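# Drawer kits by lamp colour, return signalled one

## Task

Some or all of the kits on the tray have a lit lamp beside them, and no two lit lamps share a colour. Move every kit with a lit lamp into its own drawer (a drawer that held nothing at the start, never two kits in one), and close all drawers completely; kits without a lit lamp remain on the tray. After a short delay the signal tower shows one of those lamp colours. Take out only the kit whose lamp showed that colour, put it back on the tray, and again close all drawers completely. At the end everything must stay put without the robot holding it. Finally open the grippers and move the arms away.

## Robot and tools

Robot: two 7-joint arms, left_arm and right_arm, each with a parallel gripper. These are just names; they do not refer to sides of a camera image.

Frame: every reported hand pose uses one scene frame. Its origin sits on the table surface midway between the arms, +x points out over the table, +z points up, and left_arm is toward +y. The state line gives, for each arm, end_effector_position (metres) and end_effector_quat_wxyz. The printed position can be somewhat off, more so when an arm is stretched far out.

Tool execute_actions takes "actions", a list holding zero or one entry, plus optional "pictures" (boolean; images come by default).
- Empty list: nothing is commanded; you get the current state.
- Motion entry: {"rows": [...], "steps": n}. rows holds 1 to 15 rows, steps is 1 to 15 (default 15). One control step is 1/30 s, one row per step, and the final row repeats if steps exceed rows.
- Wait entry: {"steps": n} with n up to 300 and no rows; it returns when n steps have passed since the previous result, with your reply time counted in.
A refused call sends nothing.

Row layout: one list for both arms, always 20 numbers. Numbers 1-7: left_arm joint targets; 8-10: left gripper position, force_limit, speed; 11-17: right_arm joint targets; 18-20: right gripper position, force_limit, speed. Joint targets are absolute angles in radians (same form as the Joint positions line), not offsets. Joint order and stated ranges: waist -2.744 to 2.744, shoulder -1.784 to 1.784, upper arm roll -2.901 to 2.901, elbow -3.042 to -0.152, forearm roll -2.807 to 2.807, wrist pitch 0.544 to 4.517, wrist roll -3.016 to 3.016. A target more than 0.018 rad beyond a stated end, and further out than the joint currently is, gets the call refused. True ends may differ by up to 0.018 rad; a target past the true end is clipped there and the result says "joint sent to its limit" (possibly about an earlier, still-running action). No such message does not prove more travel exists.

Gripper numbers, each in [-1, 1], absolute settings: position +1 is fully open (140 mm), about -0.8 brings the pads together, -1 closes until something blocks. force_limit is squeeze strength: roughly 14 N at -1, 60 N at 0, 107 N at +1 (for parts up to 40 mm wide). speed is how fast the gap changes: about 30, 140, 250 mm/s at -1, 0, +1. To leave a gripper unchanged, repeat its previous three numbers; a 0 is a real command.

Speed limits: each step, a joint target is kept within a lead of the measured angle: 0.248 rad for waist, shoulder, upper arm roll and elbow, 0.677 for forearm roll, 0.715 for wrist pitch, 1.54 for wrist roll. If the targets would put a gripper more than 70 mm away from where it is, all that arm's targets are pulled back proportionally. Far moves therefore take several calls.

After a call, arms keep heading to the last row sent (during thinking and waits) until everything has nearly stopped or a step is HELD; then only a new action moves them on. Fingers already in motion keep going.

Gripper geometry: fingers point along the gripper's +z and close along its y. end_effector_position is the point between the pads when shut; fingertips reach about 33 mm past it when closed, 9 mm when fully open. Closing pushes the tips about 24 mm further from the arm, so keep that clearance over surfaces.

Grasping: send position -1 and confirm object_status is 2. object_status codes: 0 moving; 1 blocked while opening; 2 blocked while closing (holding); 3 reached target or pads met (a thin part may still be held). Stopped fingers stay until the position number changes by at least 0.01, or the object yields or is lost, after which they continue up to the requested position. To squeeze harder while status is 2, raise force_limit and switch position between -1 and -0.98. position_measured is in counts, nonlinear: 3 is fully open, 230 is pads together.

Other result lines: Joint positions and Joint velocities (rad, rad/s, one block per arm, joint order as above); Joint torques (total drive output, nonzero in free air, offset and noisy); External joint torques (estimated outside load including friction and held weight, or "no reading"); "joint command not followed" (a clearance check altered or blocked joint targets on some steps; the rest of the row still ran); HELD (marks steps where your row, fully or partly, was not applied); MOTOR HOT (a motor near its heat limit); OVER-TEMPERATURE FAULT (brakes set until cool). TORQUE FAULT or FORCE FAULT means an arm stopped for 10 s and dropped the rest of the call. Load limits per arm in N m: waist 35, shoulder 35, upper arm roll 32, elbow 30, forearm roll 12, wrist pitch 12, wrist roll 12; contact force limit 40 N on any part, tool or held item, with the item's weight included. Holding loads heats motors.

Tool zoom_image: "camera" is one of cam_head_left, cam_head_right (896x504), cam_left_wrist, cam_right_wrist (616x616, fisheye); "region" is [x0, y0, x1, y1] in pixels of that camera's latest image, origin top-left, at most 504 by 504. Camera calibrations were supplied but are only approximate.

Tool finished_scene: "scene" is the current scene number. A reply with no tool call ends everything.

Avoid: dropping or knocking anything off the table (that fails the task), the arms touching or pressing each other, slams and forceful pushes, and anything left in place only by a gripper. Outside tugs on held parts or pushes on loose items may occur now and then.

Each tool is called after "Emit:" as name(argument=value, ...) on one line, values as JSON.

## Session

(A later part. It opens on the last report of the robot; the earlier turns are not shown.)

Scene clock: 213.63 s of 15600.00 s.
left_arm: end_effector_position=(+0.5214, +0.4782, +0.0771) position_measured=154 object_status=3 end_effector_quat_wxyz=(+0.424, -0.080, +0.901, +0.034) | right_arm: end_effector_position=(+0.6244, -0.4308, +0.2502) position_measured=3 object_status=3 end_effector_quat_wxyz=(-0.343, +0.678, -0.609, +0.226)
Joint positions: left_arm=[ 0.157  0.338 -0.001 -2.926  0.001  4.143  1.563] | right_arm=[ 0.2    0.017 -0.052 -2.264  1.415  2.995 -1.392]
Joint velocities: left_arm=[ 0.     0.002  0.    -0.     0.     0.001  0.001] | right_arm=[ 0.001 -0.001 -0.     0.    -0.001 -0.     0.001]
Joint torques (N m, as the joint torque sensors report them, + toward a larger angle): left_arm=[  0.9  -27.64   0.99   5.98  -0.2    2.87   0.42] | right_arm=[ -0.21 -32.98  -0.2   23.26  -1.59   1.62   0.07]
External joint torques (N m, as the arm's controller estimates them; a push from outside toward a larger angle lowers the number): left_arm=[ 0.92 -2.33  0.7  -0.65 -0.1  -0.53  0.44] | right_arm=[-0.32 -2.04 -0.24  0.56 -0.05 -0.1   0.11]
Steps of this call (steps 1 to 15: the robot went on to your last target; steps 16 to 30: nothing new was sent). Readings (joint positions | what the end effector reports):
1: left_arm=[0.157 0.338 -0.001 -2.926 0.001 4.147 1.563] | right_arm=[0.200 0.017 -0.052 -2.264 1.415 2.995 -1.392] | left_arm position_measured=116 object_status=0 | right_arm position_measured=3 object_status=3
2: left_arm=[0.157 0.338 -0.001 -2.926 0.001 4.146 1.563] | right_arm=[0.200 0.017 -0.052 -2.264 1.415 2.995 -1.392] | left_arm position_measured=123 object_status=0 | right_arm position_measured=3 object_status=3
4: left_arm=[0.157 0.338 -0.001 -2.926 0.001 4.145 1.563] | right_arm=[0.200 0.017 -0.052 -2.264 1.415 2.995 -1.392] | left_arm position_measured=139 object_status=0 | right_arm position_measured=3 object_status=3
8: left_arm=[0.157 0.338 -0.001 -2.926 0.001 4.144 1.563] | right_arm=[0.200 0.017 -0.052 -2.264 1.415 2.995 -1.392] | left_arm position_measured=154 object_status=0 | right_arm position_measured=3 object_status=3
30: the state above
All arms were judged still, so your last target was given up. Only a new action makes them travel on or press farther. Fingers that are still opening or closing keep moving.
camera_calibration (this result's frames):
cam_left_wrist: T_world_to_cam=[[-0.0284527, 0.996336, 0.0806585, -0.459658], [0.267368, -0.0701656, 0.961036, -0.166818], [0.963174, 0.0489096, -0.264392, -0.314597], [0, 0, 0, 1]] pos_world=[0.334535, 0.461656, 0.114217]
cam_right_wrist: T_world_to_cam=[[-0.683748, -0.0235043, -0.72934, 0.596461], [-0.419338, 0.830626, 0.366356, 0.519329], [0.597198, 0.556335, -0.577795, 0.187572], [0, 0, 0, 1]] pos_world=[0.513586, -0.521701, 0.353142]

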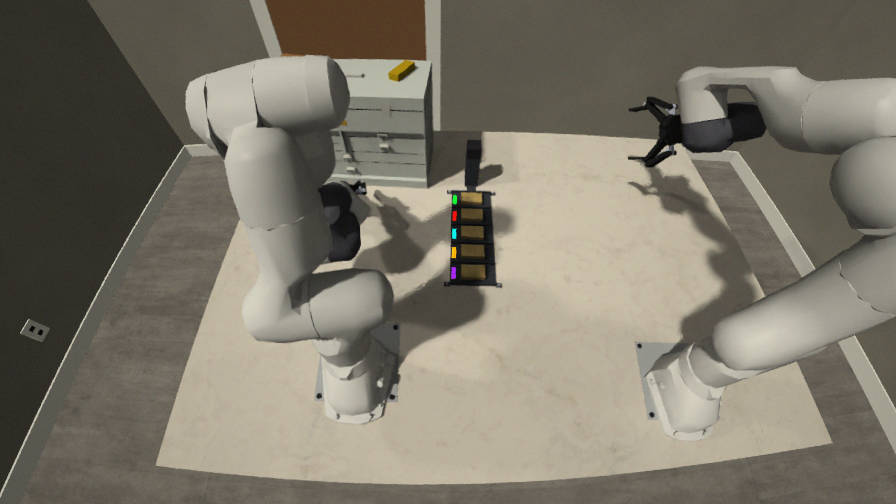

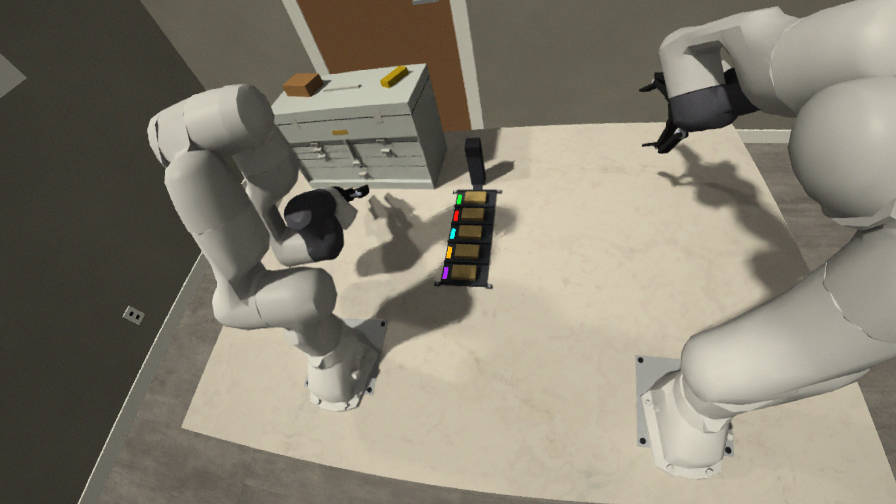

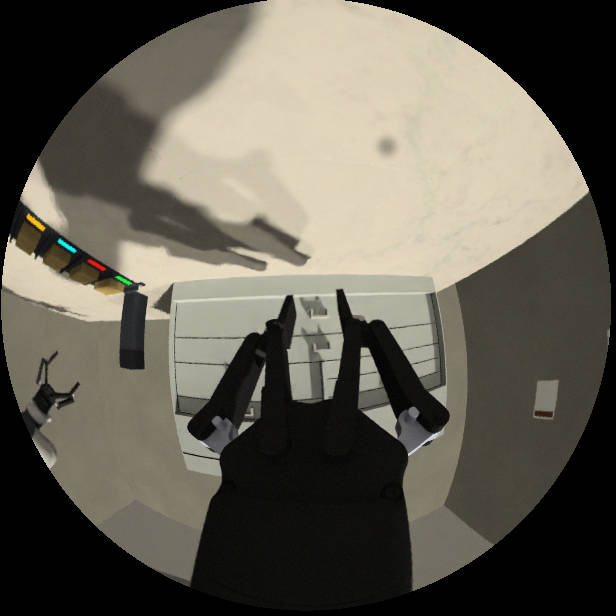

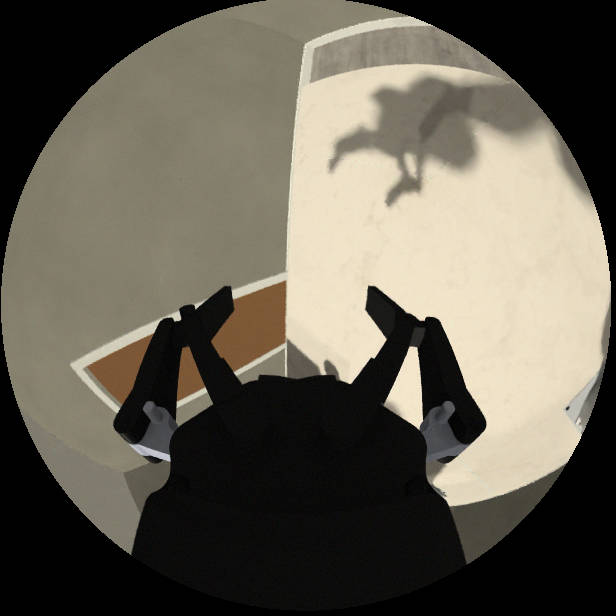

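Emit:
execute_actions(actions=[{"rows":[[0.168,0.369,0,-2.797,0,4.039,1.57,-0.2,0,0, 0.2,0.017,-0.05,-2.264,1.415,2.995,-1.392,1,0,0]],"steps":15}], pictures=false)

Emit:
execute_actions(actions=[{"steps":20}])

Emit:
zoom_image(camera="cam_left_wrist", region=[180, 220, 480, 450])

Emit:
zoom_image(camera="cam_head_right", region=[280, 120, 460, 240])

Scene clock: 239.43 s of 15600.00 s.
left_arm: end_effector_position=(+0.5665, +0.4906, +0.0782) position_measured=154 object_status=3 end_effector_quat_wxyz=(+0.426, -0.083, +0.900, +0.036) | right_arm: end_effector_position=(+0.6244, -0.4308, +0.2502) position_measured=3 object_status=3 end_effector_quat_wxyz=(-0.343, +0.678, -0.609, +0.226)
Joint positions: left_arm=[ 0.165  0.367 -0.001 -2.799  0.001  4.048  1.563] | right_arm=[ 0.2    0.017 -0.052 -2.264  1.415  2.995 -1.392]
Joint velocities: left_arm=[ 0.001 -0.001 -0.     0.001  0.    -0.031 -0.001] | right_arm=[ 0.001  0.    -0.    -0.     0.    -0.001  0.001]
Joint torques (N m, as the joint torque sensors report them, + toward a larger angle): left_arm=[  0.86 -26.28   0.97   9.63  -0.22   2.86   0.44] | right_arm=[  0.4  -32.52   0.13  23.11  -1.54   1.66  -0.05]
External joint torques (N m, as the arm's controller estimates them; a push from outside toward a larger angle lowers the number): left_arm=[ 0.86  2.26  0.64  0.77 -0.2  -0.59  0.46] | right_arm=[ 0.36 -1.66  0.15  0.44 -0.01 -0.06 -0.01]
Steps of this call (steps 1 to 90: nothing new was sent; then 22.30 s passed at rest; steps 91 to 105: all 15 steps of this action). Readings (joint positions | what the end effector reports):
91: left_arm=[0.159 0.347 -0.001 -2.901 0.001 4.127 1.563] | right_arm=[0.200 0.017 -0.052 -2.264 1.415 2.995 -1.392] | left_arm position_measured=154 object_status=3 | right_arm position_measured=3 object_status=3
92: left_arm=[0.161 0.356 -0.001 -2.865 0.001 4.111 1.563] | right_arm=[0.200 0.017 -0.052 -2.264 1.415 2.995 -1.392] | left_arm position_measured=154 object_status=3 | right_arm position_measured=3 object_status=3
94: left_arm=[0.163 0.361 -0.001 -2.823 0.001 4.089 1.563] | right_arm=[0.200 0.017 -0.052 -2.264 1.415 2.995 -1.392] | left_arm position_measured=154 object_status=3 | right_arm position_measured=3 object_status=3
98: left_arm=[0.165 0.365 -0.001 -2.801 0.001 4.064 1.563] | right_arm=[0.200 0.017 -0.052 -2.264 1.415 2.995 -1.392] | left_arm position_measured=154 object_status=3 | right_arm position_measured=3 object_status=3
105: the state above

Scene clock: 240.10 s of 15600.00 s.
left_arm: end_effector_position=(+0.5660, +0.4905, +0.0767) position_measured=154 object_status=3 end_effector_quat_wxyz=(+0.423, -0.084, +0.901, +0.036) | right_arm: end_effector_position=(+0.6244, -0.4308, +0.2502) position_measured=3 object_status=3 end_effector_quat_wxyz=(-0.343, +0.678, -0.609, +0.226)
Joint positions: left_arm=[ 0.165  0.367 -0.001 -2.799  0.001  4.043  1.563] | right_arm=[ 0.2    0.017 -0.052 -2.264  1.415  2.995 -1.392]
Joint velocities: left_arm=[-0.    -0.001 -0.001 -0.001  0.001 -0.     0.002] | right_arm=[ 0.001  0.     0.001  0.    -0.    -0.     0.   ]
Joint torques (N m, as the joint torque sensors report them, + toward a larger angle): left_arm=[  1.01 -26.65   0.89   9.08  -0.12   2.87   0.33] | right_arm=[  0.63 -32.86   0.09  23.29  -1.53   1.68   0.  ]
External joint torques (N m, as the arm's controller estimates them; a push from outside toward a larger angle lowers the number): left_arm=[ 1.07  1.83  0.62  0.24 -0.11 -0.56  0.35] | right_arm=[ 0.45 -1.94 -0.02  0.6   0.01 -0.03  0.05]
Steps of this call (steps 1 to 15: the robot went on to your last target; steps 16 to 20: nothing new was sent). Readings (joint positions | what the end effector reports):
1: left_arm=[0.165 0.367 -0.001 -2.799 0.001 4.047 1.563] | right_arm=[0.200 0.017 -0.052 -2.264 1.415 2.995 -1.392] | left_arm position_measured=154 object_status=3 | right_arm position_measured=3 object_status=3
2: left_arm=[0.165 0.367 -0.001 -2.799 0.001 4.047 1.563] | right_arm=[0.200 0.017 -0.052 -2.264 1.415 2.995 -1.392] | left_arm position_measured=154 object_status=3 | right_arm position_measured=3 object_status=3
4: left_arm=[0.165 0.367 -0.001 -2.799 0.001 4.045 1.563] | right_arm=[0.200 0.017 -0.052 -2.264 1.415 2.995 -1.392] | left_arm position_measured=154 object_status=3 | right_arm position_measured=3 object_status=3
8: left_arm=[0.165 0.367 -0.001 -2.799 0.001 4.044 1.563] | right_arm=[0.200 0.017 -0.052 -2.264 1.415 2.995 -1.392] | left_arm position_measured=154 object_status=3 | right_arm position_measured=3 object_status=3
20: the state above
All arms were judged still, so your last target was given up. Only a new action makes them travel on or press farther. Fingers that are still opening or closing keep moving.
camera_calibration (this result's frames):
cam_left_wrist: T_world_to_cam=[[-0.0363247, 0.99608, 0.0806543, -0.466016], [0.268947, -0.0679859, 0.960753, -0.179473], [0.96247, 0.0565908, -0.265423, -0.36153], [0, 0, 0, 1]] pos_world=[0.379302, 0.472446, 0.114057]
cam_right_wrist: T_world_to_cam=[[-0.683747, -0.0235079, -0.72934, 0.59646], [-0.419343, 0.830623, 0.366356, 0.519327], [0.597195, 0.556338, -0.577794, 0.187573], [0, 0, 0, 1]] pos_world=[0.513586, -0.521698, 0.353142]

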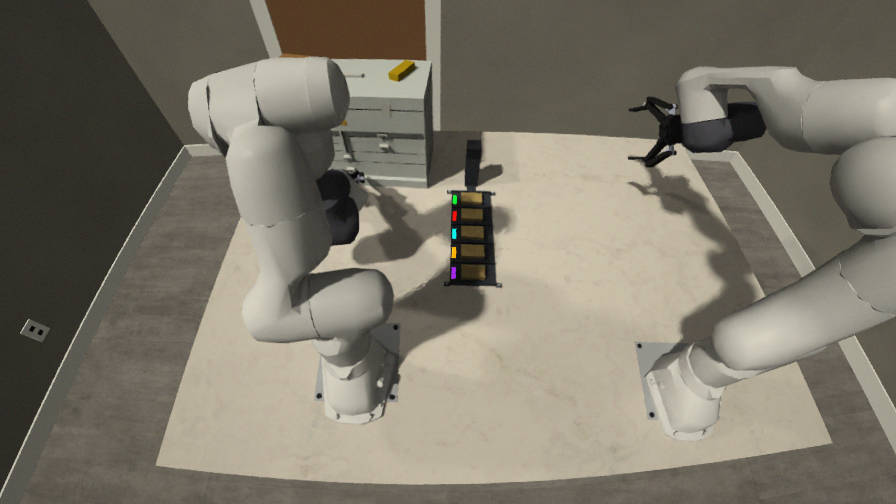

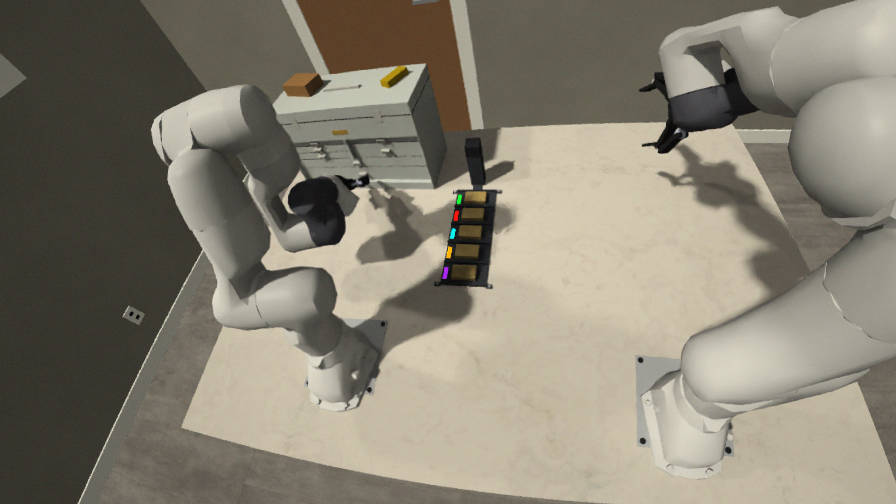

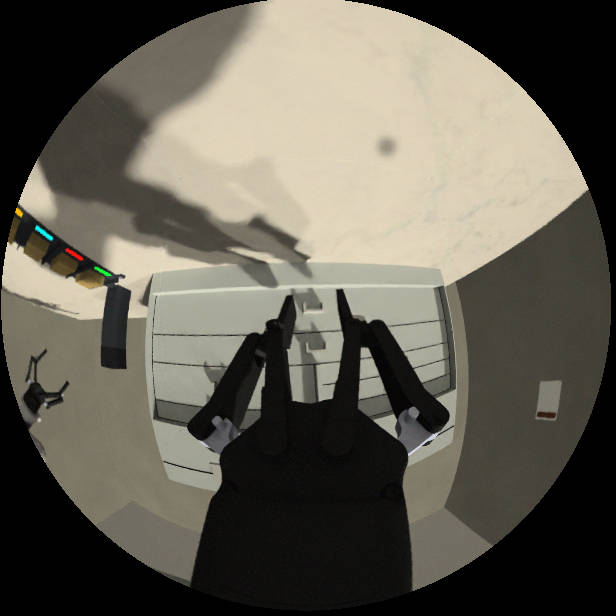

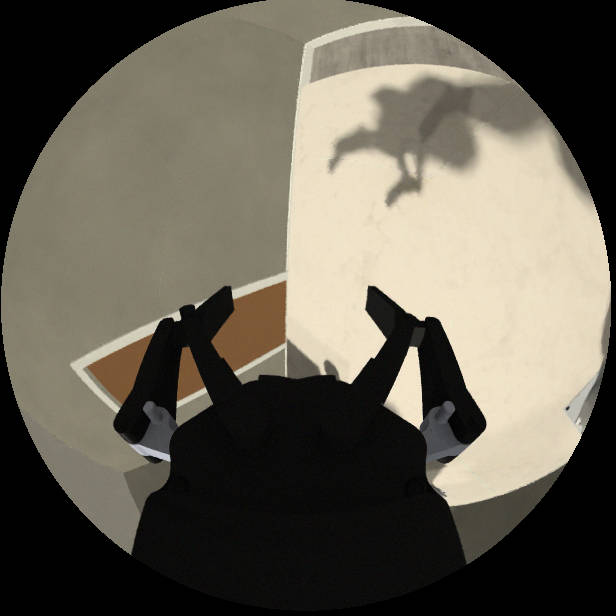

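Region (180, 220, 480, 450) of cam_left_wrist's 616x616 image, scaled by 1.680, with more detail than that image has; it fills the top 386 rows of this view, and the rest is white.

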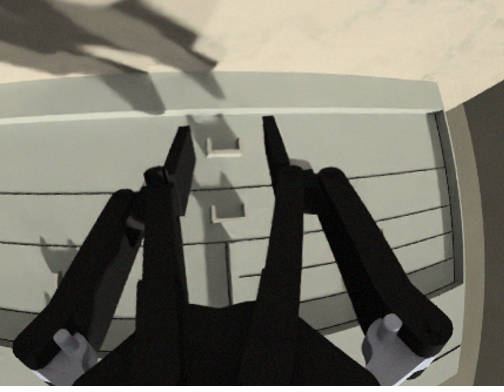

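Region (280, 120, 460, 240) of cam_head_right's 896x504 image, scaled by 2.800, with more detail than that image has.

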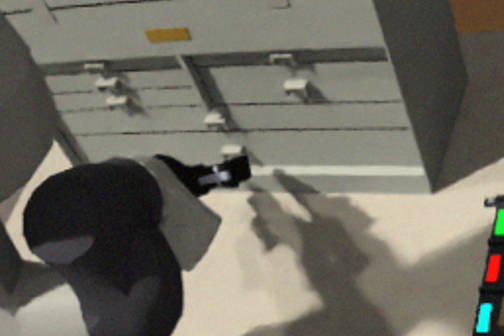

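Emit:
execute_actions(actions=[{"rows":[[0.158,0.391,0,-2.725,0,3.987,1.57,-0.2,0,0, 0.2,0.017,-0.05,-2.264,1.415,2.995,-1.392,1,0,0]],"steps":15}], pictures=false)

Emit:
execute_actions(actions=[{"steps":20}])

Emit:
zoom_image(camera="cam_left_wrist", region=[180, 220, 480, 450])

Emit:
zoom_image(camera="cam_head_right", region=[280, 120, 460, 240])

Scene clock: 258.17 s of 15600.00 s.
left_arm: end_effector_position=(+0.5914, +0.4927, +0.0802) position_measured=154 object_status=3 end_effector_quat_wxyz=(+0.428, -0.081, +0.899, +0.036) | right_arm: end_effector_position=(+0.6244, -0.4308, +0.2502) position_measured=3 object_status=3 end_effector_quat_wxyz=(-0.343, +0.678, -0.609, +0.226)
Joint positions: left_arm=[ 0.161  0.386 -0.001 -2.73   0.001  4.004  1.564] | right_arm=[ 0.2    0.017 -0.052 -2.264  1.415  2.995 -1.392]
Joint velocities: left_arm=[ 0.001  0.001  0.001 -0.001  0.     0.    -0.002] | right_arm=[ 0.001  0.001  0.    -0.    -0.     0.001 -0.001]
Joint torques (N m, as the joint torque sensors report them, + toward a larger angle): left_arm=[ -2.12 -26.99   0.88  12.29  -0.02   0.91   0.34] | right_arm=[  0.05 -32.95  -0.09  23.18  -1.57   1.6   -0.03]
External joint torques (N m, as the arm's controller estimates them; a push from outside toward a larger angle lowers the number): left_arm=[-2.2   2.99  0.47  2.49 -0.03 -2.51  0.37] | right_arm=[-0.09 -2.19 -0.18  0.59 -0.03 -0.1   0.01]
Steps of this call (steps 1 to 90: nothing new was sent; then 14.57 s passed at rest; steps 91 to 105: all 15 steps of this action). Readings (joint positions | what the end effector reports):
91: left_arm=[0.165 0.373 -0.001 -2.783 0.001 4.035 1.563] | right_arm=[0.200 0.017 -0.052 -2.264 1.415 2.995 -1.392] | left_arm position_measured=154 object_status=3 | right_arm position_measured=3 object_status=3
92: left_arm=[0.163 0.380 -0.001 -2.764 0.001 4.026 1.563] | right_arm=[0.200 0.017 -0.052 -2.264 1.415 2.995 -1.392] | left_arm position_measured=154 object_status=3 | right_arm position_measured=3 object_status=3
94: left_arm=[0.162 0.385 -0.001 -2.740 0.001 4.015 1.563] | right_arm=[0.200 0.017 -0.052 -2.264 1.415 2.995 -1.392] | left_arm position_measured=154 object_status=3 | right_arm position_measured=3 object_status=3
98: left_arm=[0.161 0.386 -0.001 -2.731 0.001 4.005 1.564] | right_arm=[0.200 0.017 -0.052 -2.264 1.415 2.995 -1.392] | left_arm position_measured=154 object_status=3 | right_arm position_measured=3 object_status=3
105: the state above

Scene clock: 258.83 s of 15600.00 s.
left_arm: end_effector_position=(+0.5914, +0.4927, +0.0802) position_measured=154 object_status=3 end_effector_quat_wxyz=(+0.428, -0.081, +0.899, +0.036) | right_arm: end_effector_position=(+0.6244, -0.4308, +0.2502) position_measured=3 object_status=3 end_effector_quat_wxyz=(-0.343, +0.678, -0.609, +0.226)
Joint positions: left_arm=[ 0.161  0.386 -0.001 -2.73   0.001  4.004  1.564] | right_arm=[ 0.2    0.017 -0.052 -2.264  1.415  2.995 -1.392]
Joint velocities: left_arm=[-0.002 -0.    -0.     0.    -0.    -0.     0.002] | right_arm=[-0.     0.    -0.001  0.001 -0.    -0.002 -0.   ]
Joint torques (N m, as the joint torque sensors report them, + toward a larger angle): left_arm=[ -2.2  -27.33   0.8   12.2   -0.05   0.9    0.37] | right_arm=[ -0.06 -32.4   -0.29  23.09  -1.57   1.67   0.01]
External joint torques (N m, as the arm's controller estimates them; a push from outside toward a larger angle lowers the number): left_arm=[-2.17  2.72  0.48  2.35 -0.08 -2.52  0.39] | right_arm=[ 0.   -1.6  -0.17  0.45 -0.04 -0.06  0.05]
Steps of this call (steps 1 to 15: the robot went on to your last target; steps 16 to 20: nothing new was sent). Readings (joint positions | what the end effector reports):
1: left_arm=[0.161 0.386 -0.001 -2.730 0.001 4.004 1.564] | right_arm=[0.200 0.017 -0.052 -2.264 1.415 2.995 -1.392] | left_arm position_measured=154 object_status=3 | right_arm position_measured=3 object_status=3
2: left_arm=[0.161 0.386 -0.001 -2.730 0.001 4.004 1.564] | right_arm=[0.200 0.017 -0.052 -2.264 1.415 2.995 -1.392] | left_arm position_measured=154 object_status=3 | right_arm position_measured=3 object_status=3
4: left_arm=[0.161 0.386 -0.001 -2.730 0.001 4.004 1.564] | right_arm=[0.200 0.017 -0.052 -2.264 1.415 2.995 -1.392] | left_arm position_measured=154 object_status=3 | right_arm position_measured=3 object_status=3
8: left_arm=[0.161 0.386 -0.001 -2.730 0.001 4.004 1.564] | right_arm=[0.200 0.017 -0.052 -2.264 1.415 2.995 -1.392] | left_arm position_measured=154 object_status=3 | right_arm position_measured=3 object_status=3
20: the state above
All arms were judged still, so your last target was given up. Only a new action makes them travel on or press farther. Fingers that are still opening or closing keep moving.
camera_calibration (this result's frames):
cam_left_wrist: T_world_to_cam=[[-0.0331301, 0.996058, 0.0822852, -0.469549], [0.25887, -0.0709689, 0.963302, -0.182296], [0.965344, 0.0532154, -0.255498, -0.386036], [0, 0, 0, 1]] pos_world=[0.404293, 0.475304, 0.115612]
cam_right_wrist: T_world_to_cam=[[-0.683747, -0.0235138, -0.72934, 0.596457], [-0.41935, 0.83062, 0.366356, 0.519325], [0.59719, 0.556344, -0.577794, 0.187575], [0, 0, 0, 1]] pos_world=[0.513587, -0.521693, 0.353142]

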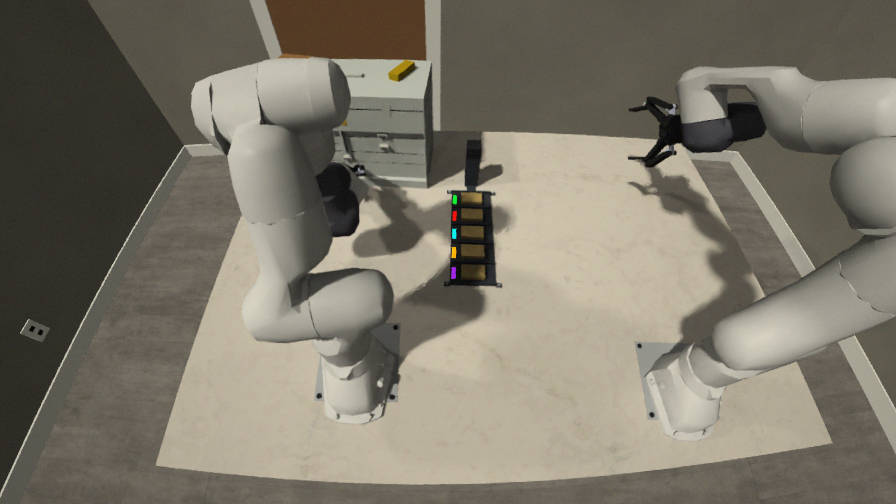

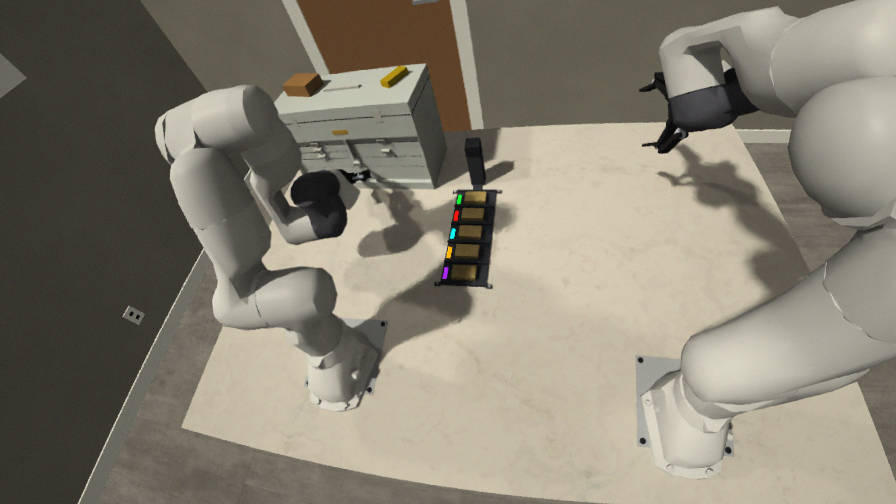

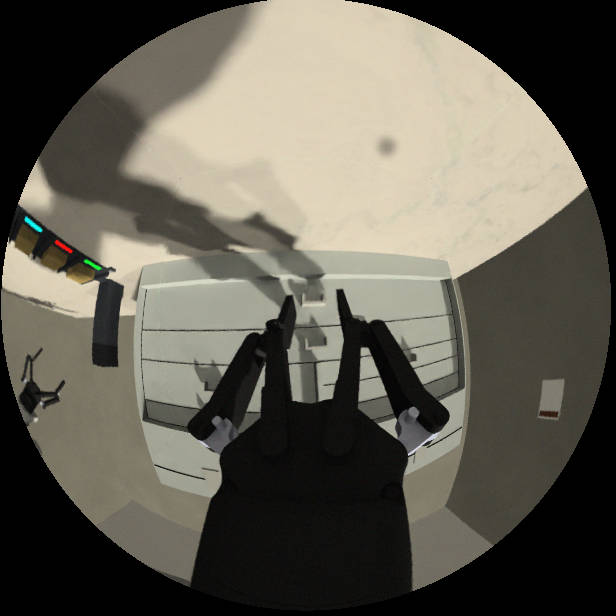

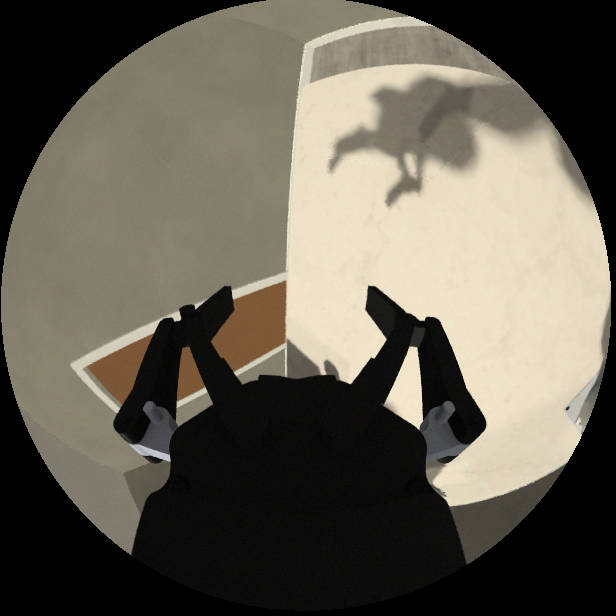

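Region (180, 220, 480, 450) of cam_left_wrist's 616x616 image, scaled by 1.680, with more detail than that image has; it fills the top 386 rows of this view, and the rest is white.

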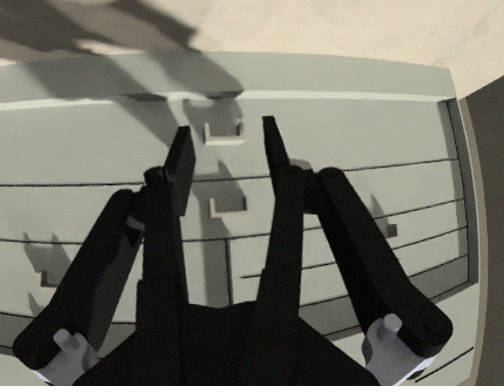

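Region (280, 120, 460, 240) of cam_head_right's 896x504 image, scaled by 2.800, with more detail than that image has.

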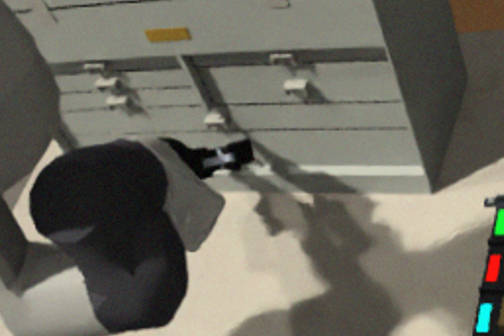

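Emit:
execute_actions(actions=[{"rows":[[0.158,0.395,0,-2.75,0,4.02,1.57,-0.2,0,0, 0.2,0.017,-0.05,-2.264,1.415,2.995,-1.392,1,0,0],[0.158,0.395,0,-2.75,0,4.02,1.57,-0.2,0,0, 0.2,0.017,-0.05,-2.264,1.415,2.995,-1.392,1,0,0],[0.158,0.395,0,-2.75,0,4.02,1.57,-0.2,0,0, 0.2,0.017,-0.05,-2.264,1.415,2.995,-1.392,1,0,0],[0.158,0.395,0,-2.75,0,4.02,1.57,-0.2,0,0, 0.2,0.017,-0.05,-2.264,1.415,2.995,-1.392,1,0,0],[0.158,0.423,0,-2.728,0,4.024,1.57,-0.2,0,0, 0.2,0.017,-0.05,-2.264,1.415,2.995,-1.392,1,0,0]],"steps":15}], pictures=false)

Emit:
execute_actions(actions=[{"rows":[[0.158,0.423,0,-2.728,0,4.024,1.57,-1,0,-0.5, 0.2,0.017,-0.05,-2.264,1.415,2.995,-1.392,1,0,0]],"steps":15}], pictures=false)

Emit:
execute_actions(actions=[{"steps":15}])

Emit:
zoom_image(camera="cam_left_wrist", region=[180, 220, 480, 450])

Scene clock: 278.70 s of 15600.00 s.
left_arm: end_effector_position=(+0.5845, +0.4914, +0.0642) position_measured=154 object_status=3 end_effector_quat_wxyz=(+0.419, -0.082, +0.904, +0.035) | right_arm: end_effector_position=(+0.6244, -0.4308, +0.2502) position_measured=3 object_status=3 end_effector_quat_wxyz=(-0.343, +0.678, -0.609, +0.226)
Joint positions: left_arm=[ 0.161  0.421 -0.001 -2.73   0.001  4.019  1.564] | right_arm=[ 0.2    0.017 -0.052 -2.264  1.415  2.995 -1.392]
Joint velocities: left_arm=[0.001 0.    0.001 0.004 0.001 0.007 0.001] | right_arm=[-0.001 -0.001 -0.001 -0.001  0.001 -0.    -0.001]
Joint torques (N m, as the joint torque sensors report them, + toward a larger angle): left_arm=[ -2.1  -29.38   1.25   9.33  -0.12   4.06   0.49] | right_arm=[  0.09 -32.99  -0.07  23.5   -1.6    1.63   0.04]
External joint torques (N m, as the arm's controller estimates them; a push from outside toward a larger angle lowers the number): left_arm=[-2.17  0.86  0.81  0.25 -0.1   0.65  0.51] | right_arm=[ 0.09 -2.07 -0.01  0.88 -0.07 -0.1   0.08]
Steps of this call (steps 1 to 90: nothing new was sent; then 16.37 s passed at rest; steps 91 to 105: all 15 steps of this action). Readings (joint positions | what the end effector reports):
91: left_arm=[0.161 0.386 -0.001 -2.733 0.001 4.007 1.564] | right_arm=[0.200 0.017 -0.052 -2.264 1.415 2.995 -1.392] | left_arm position_measured=154 object_status=3 | right_arm position_measured=3 object_status=3
92: left_arm=[0.161 0.388 -0.001 -2.738 0.001 4.009 1.564] | right_arm=[0.200 0.017 -0.052 -2.264 1.415 2.995 -1.392] | left_arm position_measured=154 object_status=3 | right_arm position_measured=3 object_status=3
94: left_arm=[0.161 0.392 -0.001 -2.745 0.001 4.011 1.564] | right_arm=[0.200 0.017 -0.052 -2.264 1.415 2.995 -1.392] | left_arm position_measured=154 object_status=3 | right_arm position_measured=3 object_status=3
98: left_arm=[0.161 0.416 -0.001 -2.733 0.001 4.016 1.564] | right_arm=[0.200 0.017 -0.052 -2.264 1.415 2.995 -1.392] | left_arm position_measured=154 object_status=3 | right_arm position_measured=3 object_status=3
105: the state above

Scene clock: 279.20 s of 15600.00 s.
left_arm: end_effector_position=(+0.5869, +0.4791, +0.0649) position_measured=218 object_status=0 end_effector_quat_wxyz=(+0.420, -0.071, +0.904, +0.029) | right_arm: end_effector_position=(+0.6244, -0.4308, +0.2502) position_measured=3 object_status=3 end_effector_quat_wxyz=(-0.343, +0.678, -0.609, +0.226)
Joint positions: left_arm=[ 0.151  0.421 -0.007 -2.73   0.009  4.02   1.565] | right_arm=[ 0.2    0.017 -0.052 -2.264  1.415  2.995 -1.392]
Joint velocities: left_arm=[-0.027  0.    -0.025  0.001  0.03   0.002  0.004] | right_arm=[ 0.001  0.001 -0.001  0.     0.002  0.    -0.   ]
Joint torques (N m, as the joint torque sensors report them, + toward a larger angle): left_arm=[  4.66 -29.26   5.79   9.43  -2.81   4.12   0.22] | right_arm=[  0.23 -33.    -0.46  22.92  -1.56   1.7    0.04]
External joint torques (N m, as the arm's controller estimates them; a push from outside toward a larger angle lowers the number): left_arm=[ 4.37  1.14  5.18  0.26 -2.68  0.68  0.25] | right_arm=[ 0.16 -2.22 -0.48  0.28 -0.02 -0.01  0.09]
Steps of this call (steps 1 to 15: all 15 steps of this action). Readings (joint positions | what the end effector reports):
1: left_arm=[0.161 0.421 -0.001 -2.730 0.001 4.019 1.564] | right_arm=[0.200 0.017 -0.052 -2.264 1.415 2.995 -1.392] | left_arm position_measured=154 object_status=0 | right_arm position_measured=3 object_status=3
2: left_arm=[0.161 0.421 -0.001 -2.730 0.001 4.019 1.564] | right_arm=[0.200 0.017 -0.052 -2.264 1.415 2.995 -1.392] | left_arm position_measured=158 object_status=0 | right_arm position_measured=3 object_status=3
4: left_arm=[0.161 0.421 -0.001 -2.730 0.001 4.019 1.564] | right_arm=[0.200 0.017 -0.052 -2.264 1.415 2.995 -1.392] | left_arm position_measured=167 object_status=0 | right_arm position_measured=3 object_status=3
8: left_arm=[0.158 0.421 -0.002 -2.730 0.002 4.020 1.564] | right_arm=[0.200 0.017 -0.052 -2.264 1.415 2.995 -1.392] | left_arm position_measured=186 object_status=0 | right_arm position_measured=3 object_status=3
15: the state above

Scene clock: 279.70 s of 15600.00 s.
left_arm: end_effector_position=(+0.5869, +0.4782, +0.0649) position_measured=233 object_status=3 end_effector_quat_wxyz=(+0.421, -0.070, +0.904, +0.029) | right_arm: end_effector_position=(+0.6244, -0.4308, +0.2502) position_measured=3 object_status=3 end_effector_quat_wxyz=(-0.343, +0.678, -0.609, +0.226)
Joint positions: left_arm=[ 0.15   0.421 -0.008 -2.73   0.009  4.021  1.566] | right_arm=[ 0.2    0.017 -0.052 -2.264  1.415  2.995 -1.392]
Joint velocities: left_arm=[ 0.001 -0.    -0.001  0.    -0.001 -0.001  0.002] | right_arm=[ 0.    -0.     0.001 -0.001  0.001 -0.     0.001]
Joint torques (N m, as the joint torque sensors report them, + toward a larger angle): left_arm=[  3.7  -29.23   5.25  10.01  -2.06   4.02   0.34] | right_arm=[ -0.02 -32.84  -0.2   23.41  -1.55   1.57   0.02]
External joint torques (N m, as the arm's controller estimates them; a push from outside toward a larger angle lowers the number): left_arm=[ 3.72  1.09  4.98  0.88 -2.07  0.59  0.37] | right_arm=[-0.06 -1.8  -0.18  0.66 -0.01 -0.16  0.06]
Steps of this call (steps 1 to 15: the robot went on to your last target). Readings (joint positions | what the end effector reports):
1: left_arm=[0.150 0.421 -0.008 -2.730 0.009 4.021 1.565] | right_arm=[0.200 0.017 -0.052 -2.264 1.415 2.995 -1.392] | left_arm position_measured=223 object_status=0 | right_arm position_measured=3 object_status=3
2: left_arm=[0.150 0.421 -0.008 -2.730 0.009 4.021 1.565] | right_arm=[0.200 0.017 -0.052 -2.264 1.415 2.995 -1.392] | left_arm position_measured=227 object_status=0 | right_arm position_measured=3 object_status=3
4: left_arm=[0.150 0.421 -0.008 -2.730 0.009 4.021 1.565] | right_arm=[0.200 0.017 -0.052 -2.264 1.415 2.995 -1.392] | left_arm position_measured=233 object_status=0 | right_arm position_measured=3 object_status=3
8: left_arm=[0.150 0.421 -0.008 -2.730 0.009 4.021 1.565] | right_arm=[0.200 0.017 -0.052 -2.264 1.415 2.995 -1.392] | left_arm position_measured=233 object_status=0 | right_arm position_measured=3 object_status=3
15: the state above
All arms were judged still, so your last target was given up. Only a new action makes them travel on or press farther. Fingers that are still opening or closing keep moving.
camera_calibration (this result's frames):
cam_left_wrist: T_world_to_cam=[[-0.00482825, 0.996917, 0.0783093, -0.470764], [0.273668, -0.0740033, 0.958973, -0.174407], [0.961812, 0.0260609, -0.272467, -0.368702], [0, 0, 0, 1]] pos_world=[0.400079, 0.466014, 0.103658]
cam_right_wrist: T_world_to_cam=[[-0.683747, -0.0235189, -0.72934, 0.596455], [-0.419356, 0.830617, 0.366356, 0.519323], [0.597186, 0.556348, -0.577794, 0.187576], [0, 0, 0, 1]] pos_world=[0.513588, -0.521688, 0.353142]

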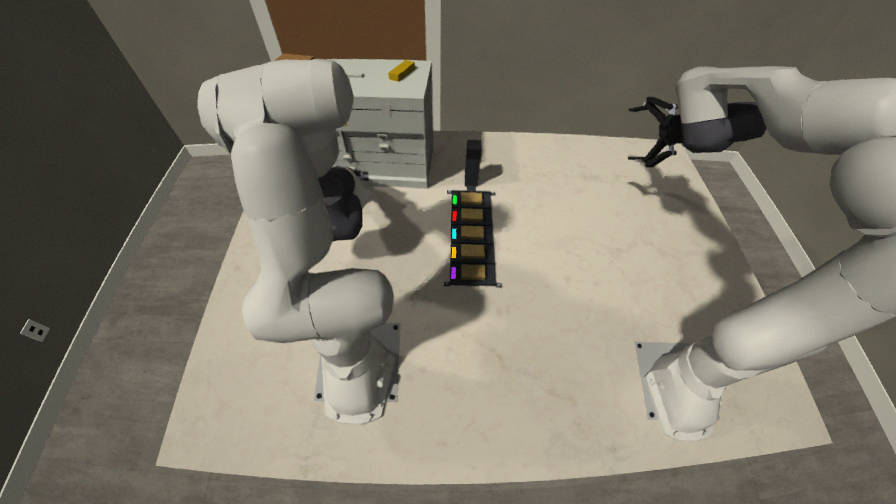

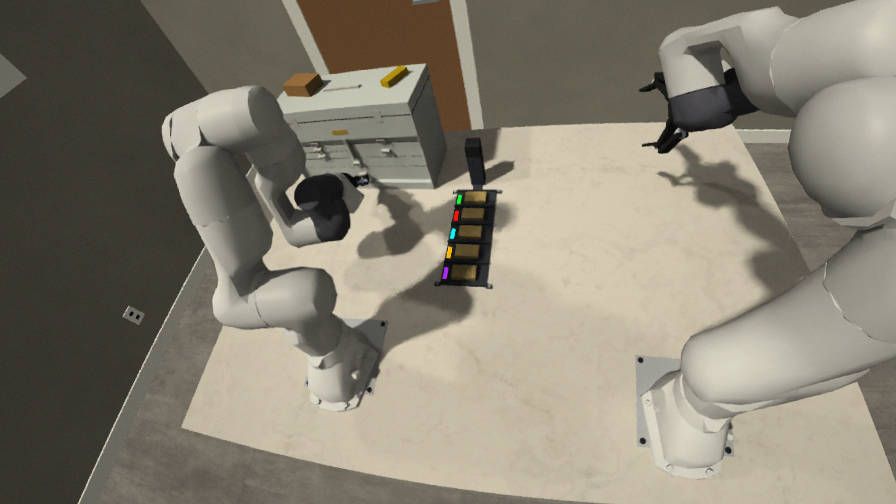

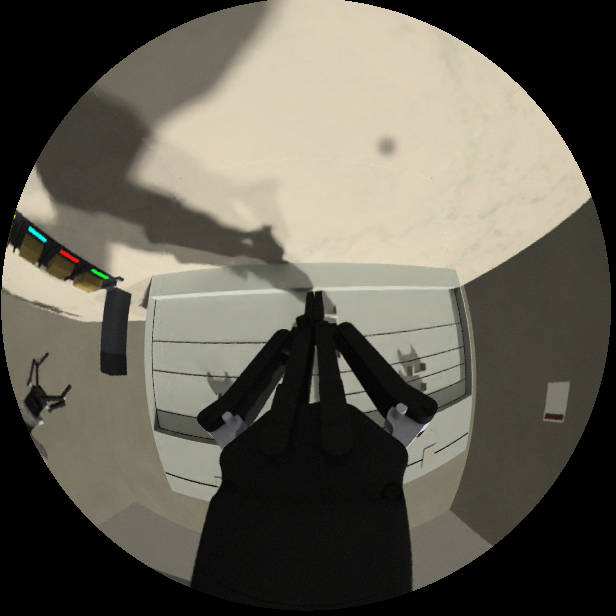

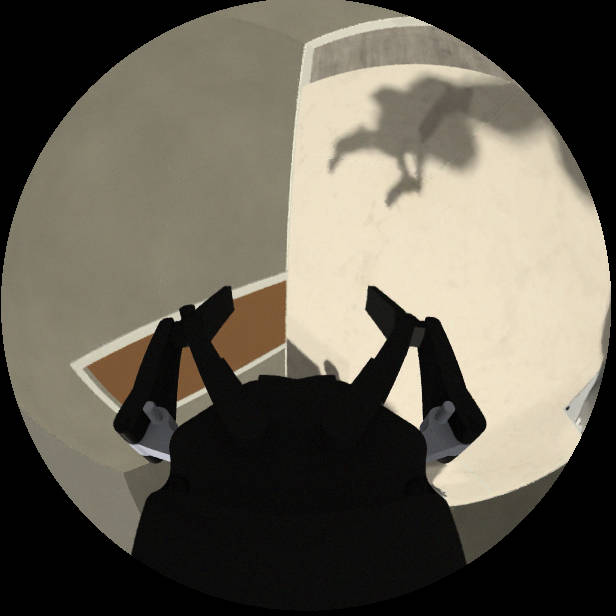

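Region (180, 220, 480, 450) of cam_left_wrist's 616x616 image, scaled by 1.680, with more detail than that image has; it fills the top 386 rows of this view, and the rest is white.

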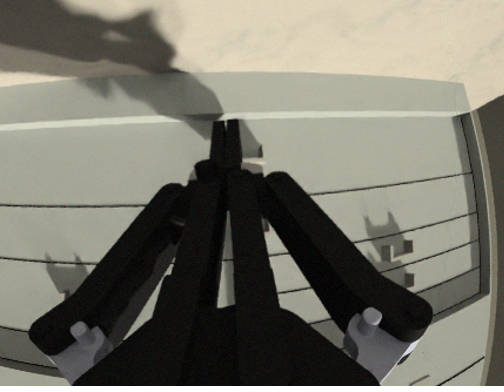

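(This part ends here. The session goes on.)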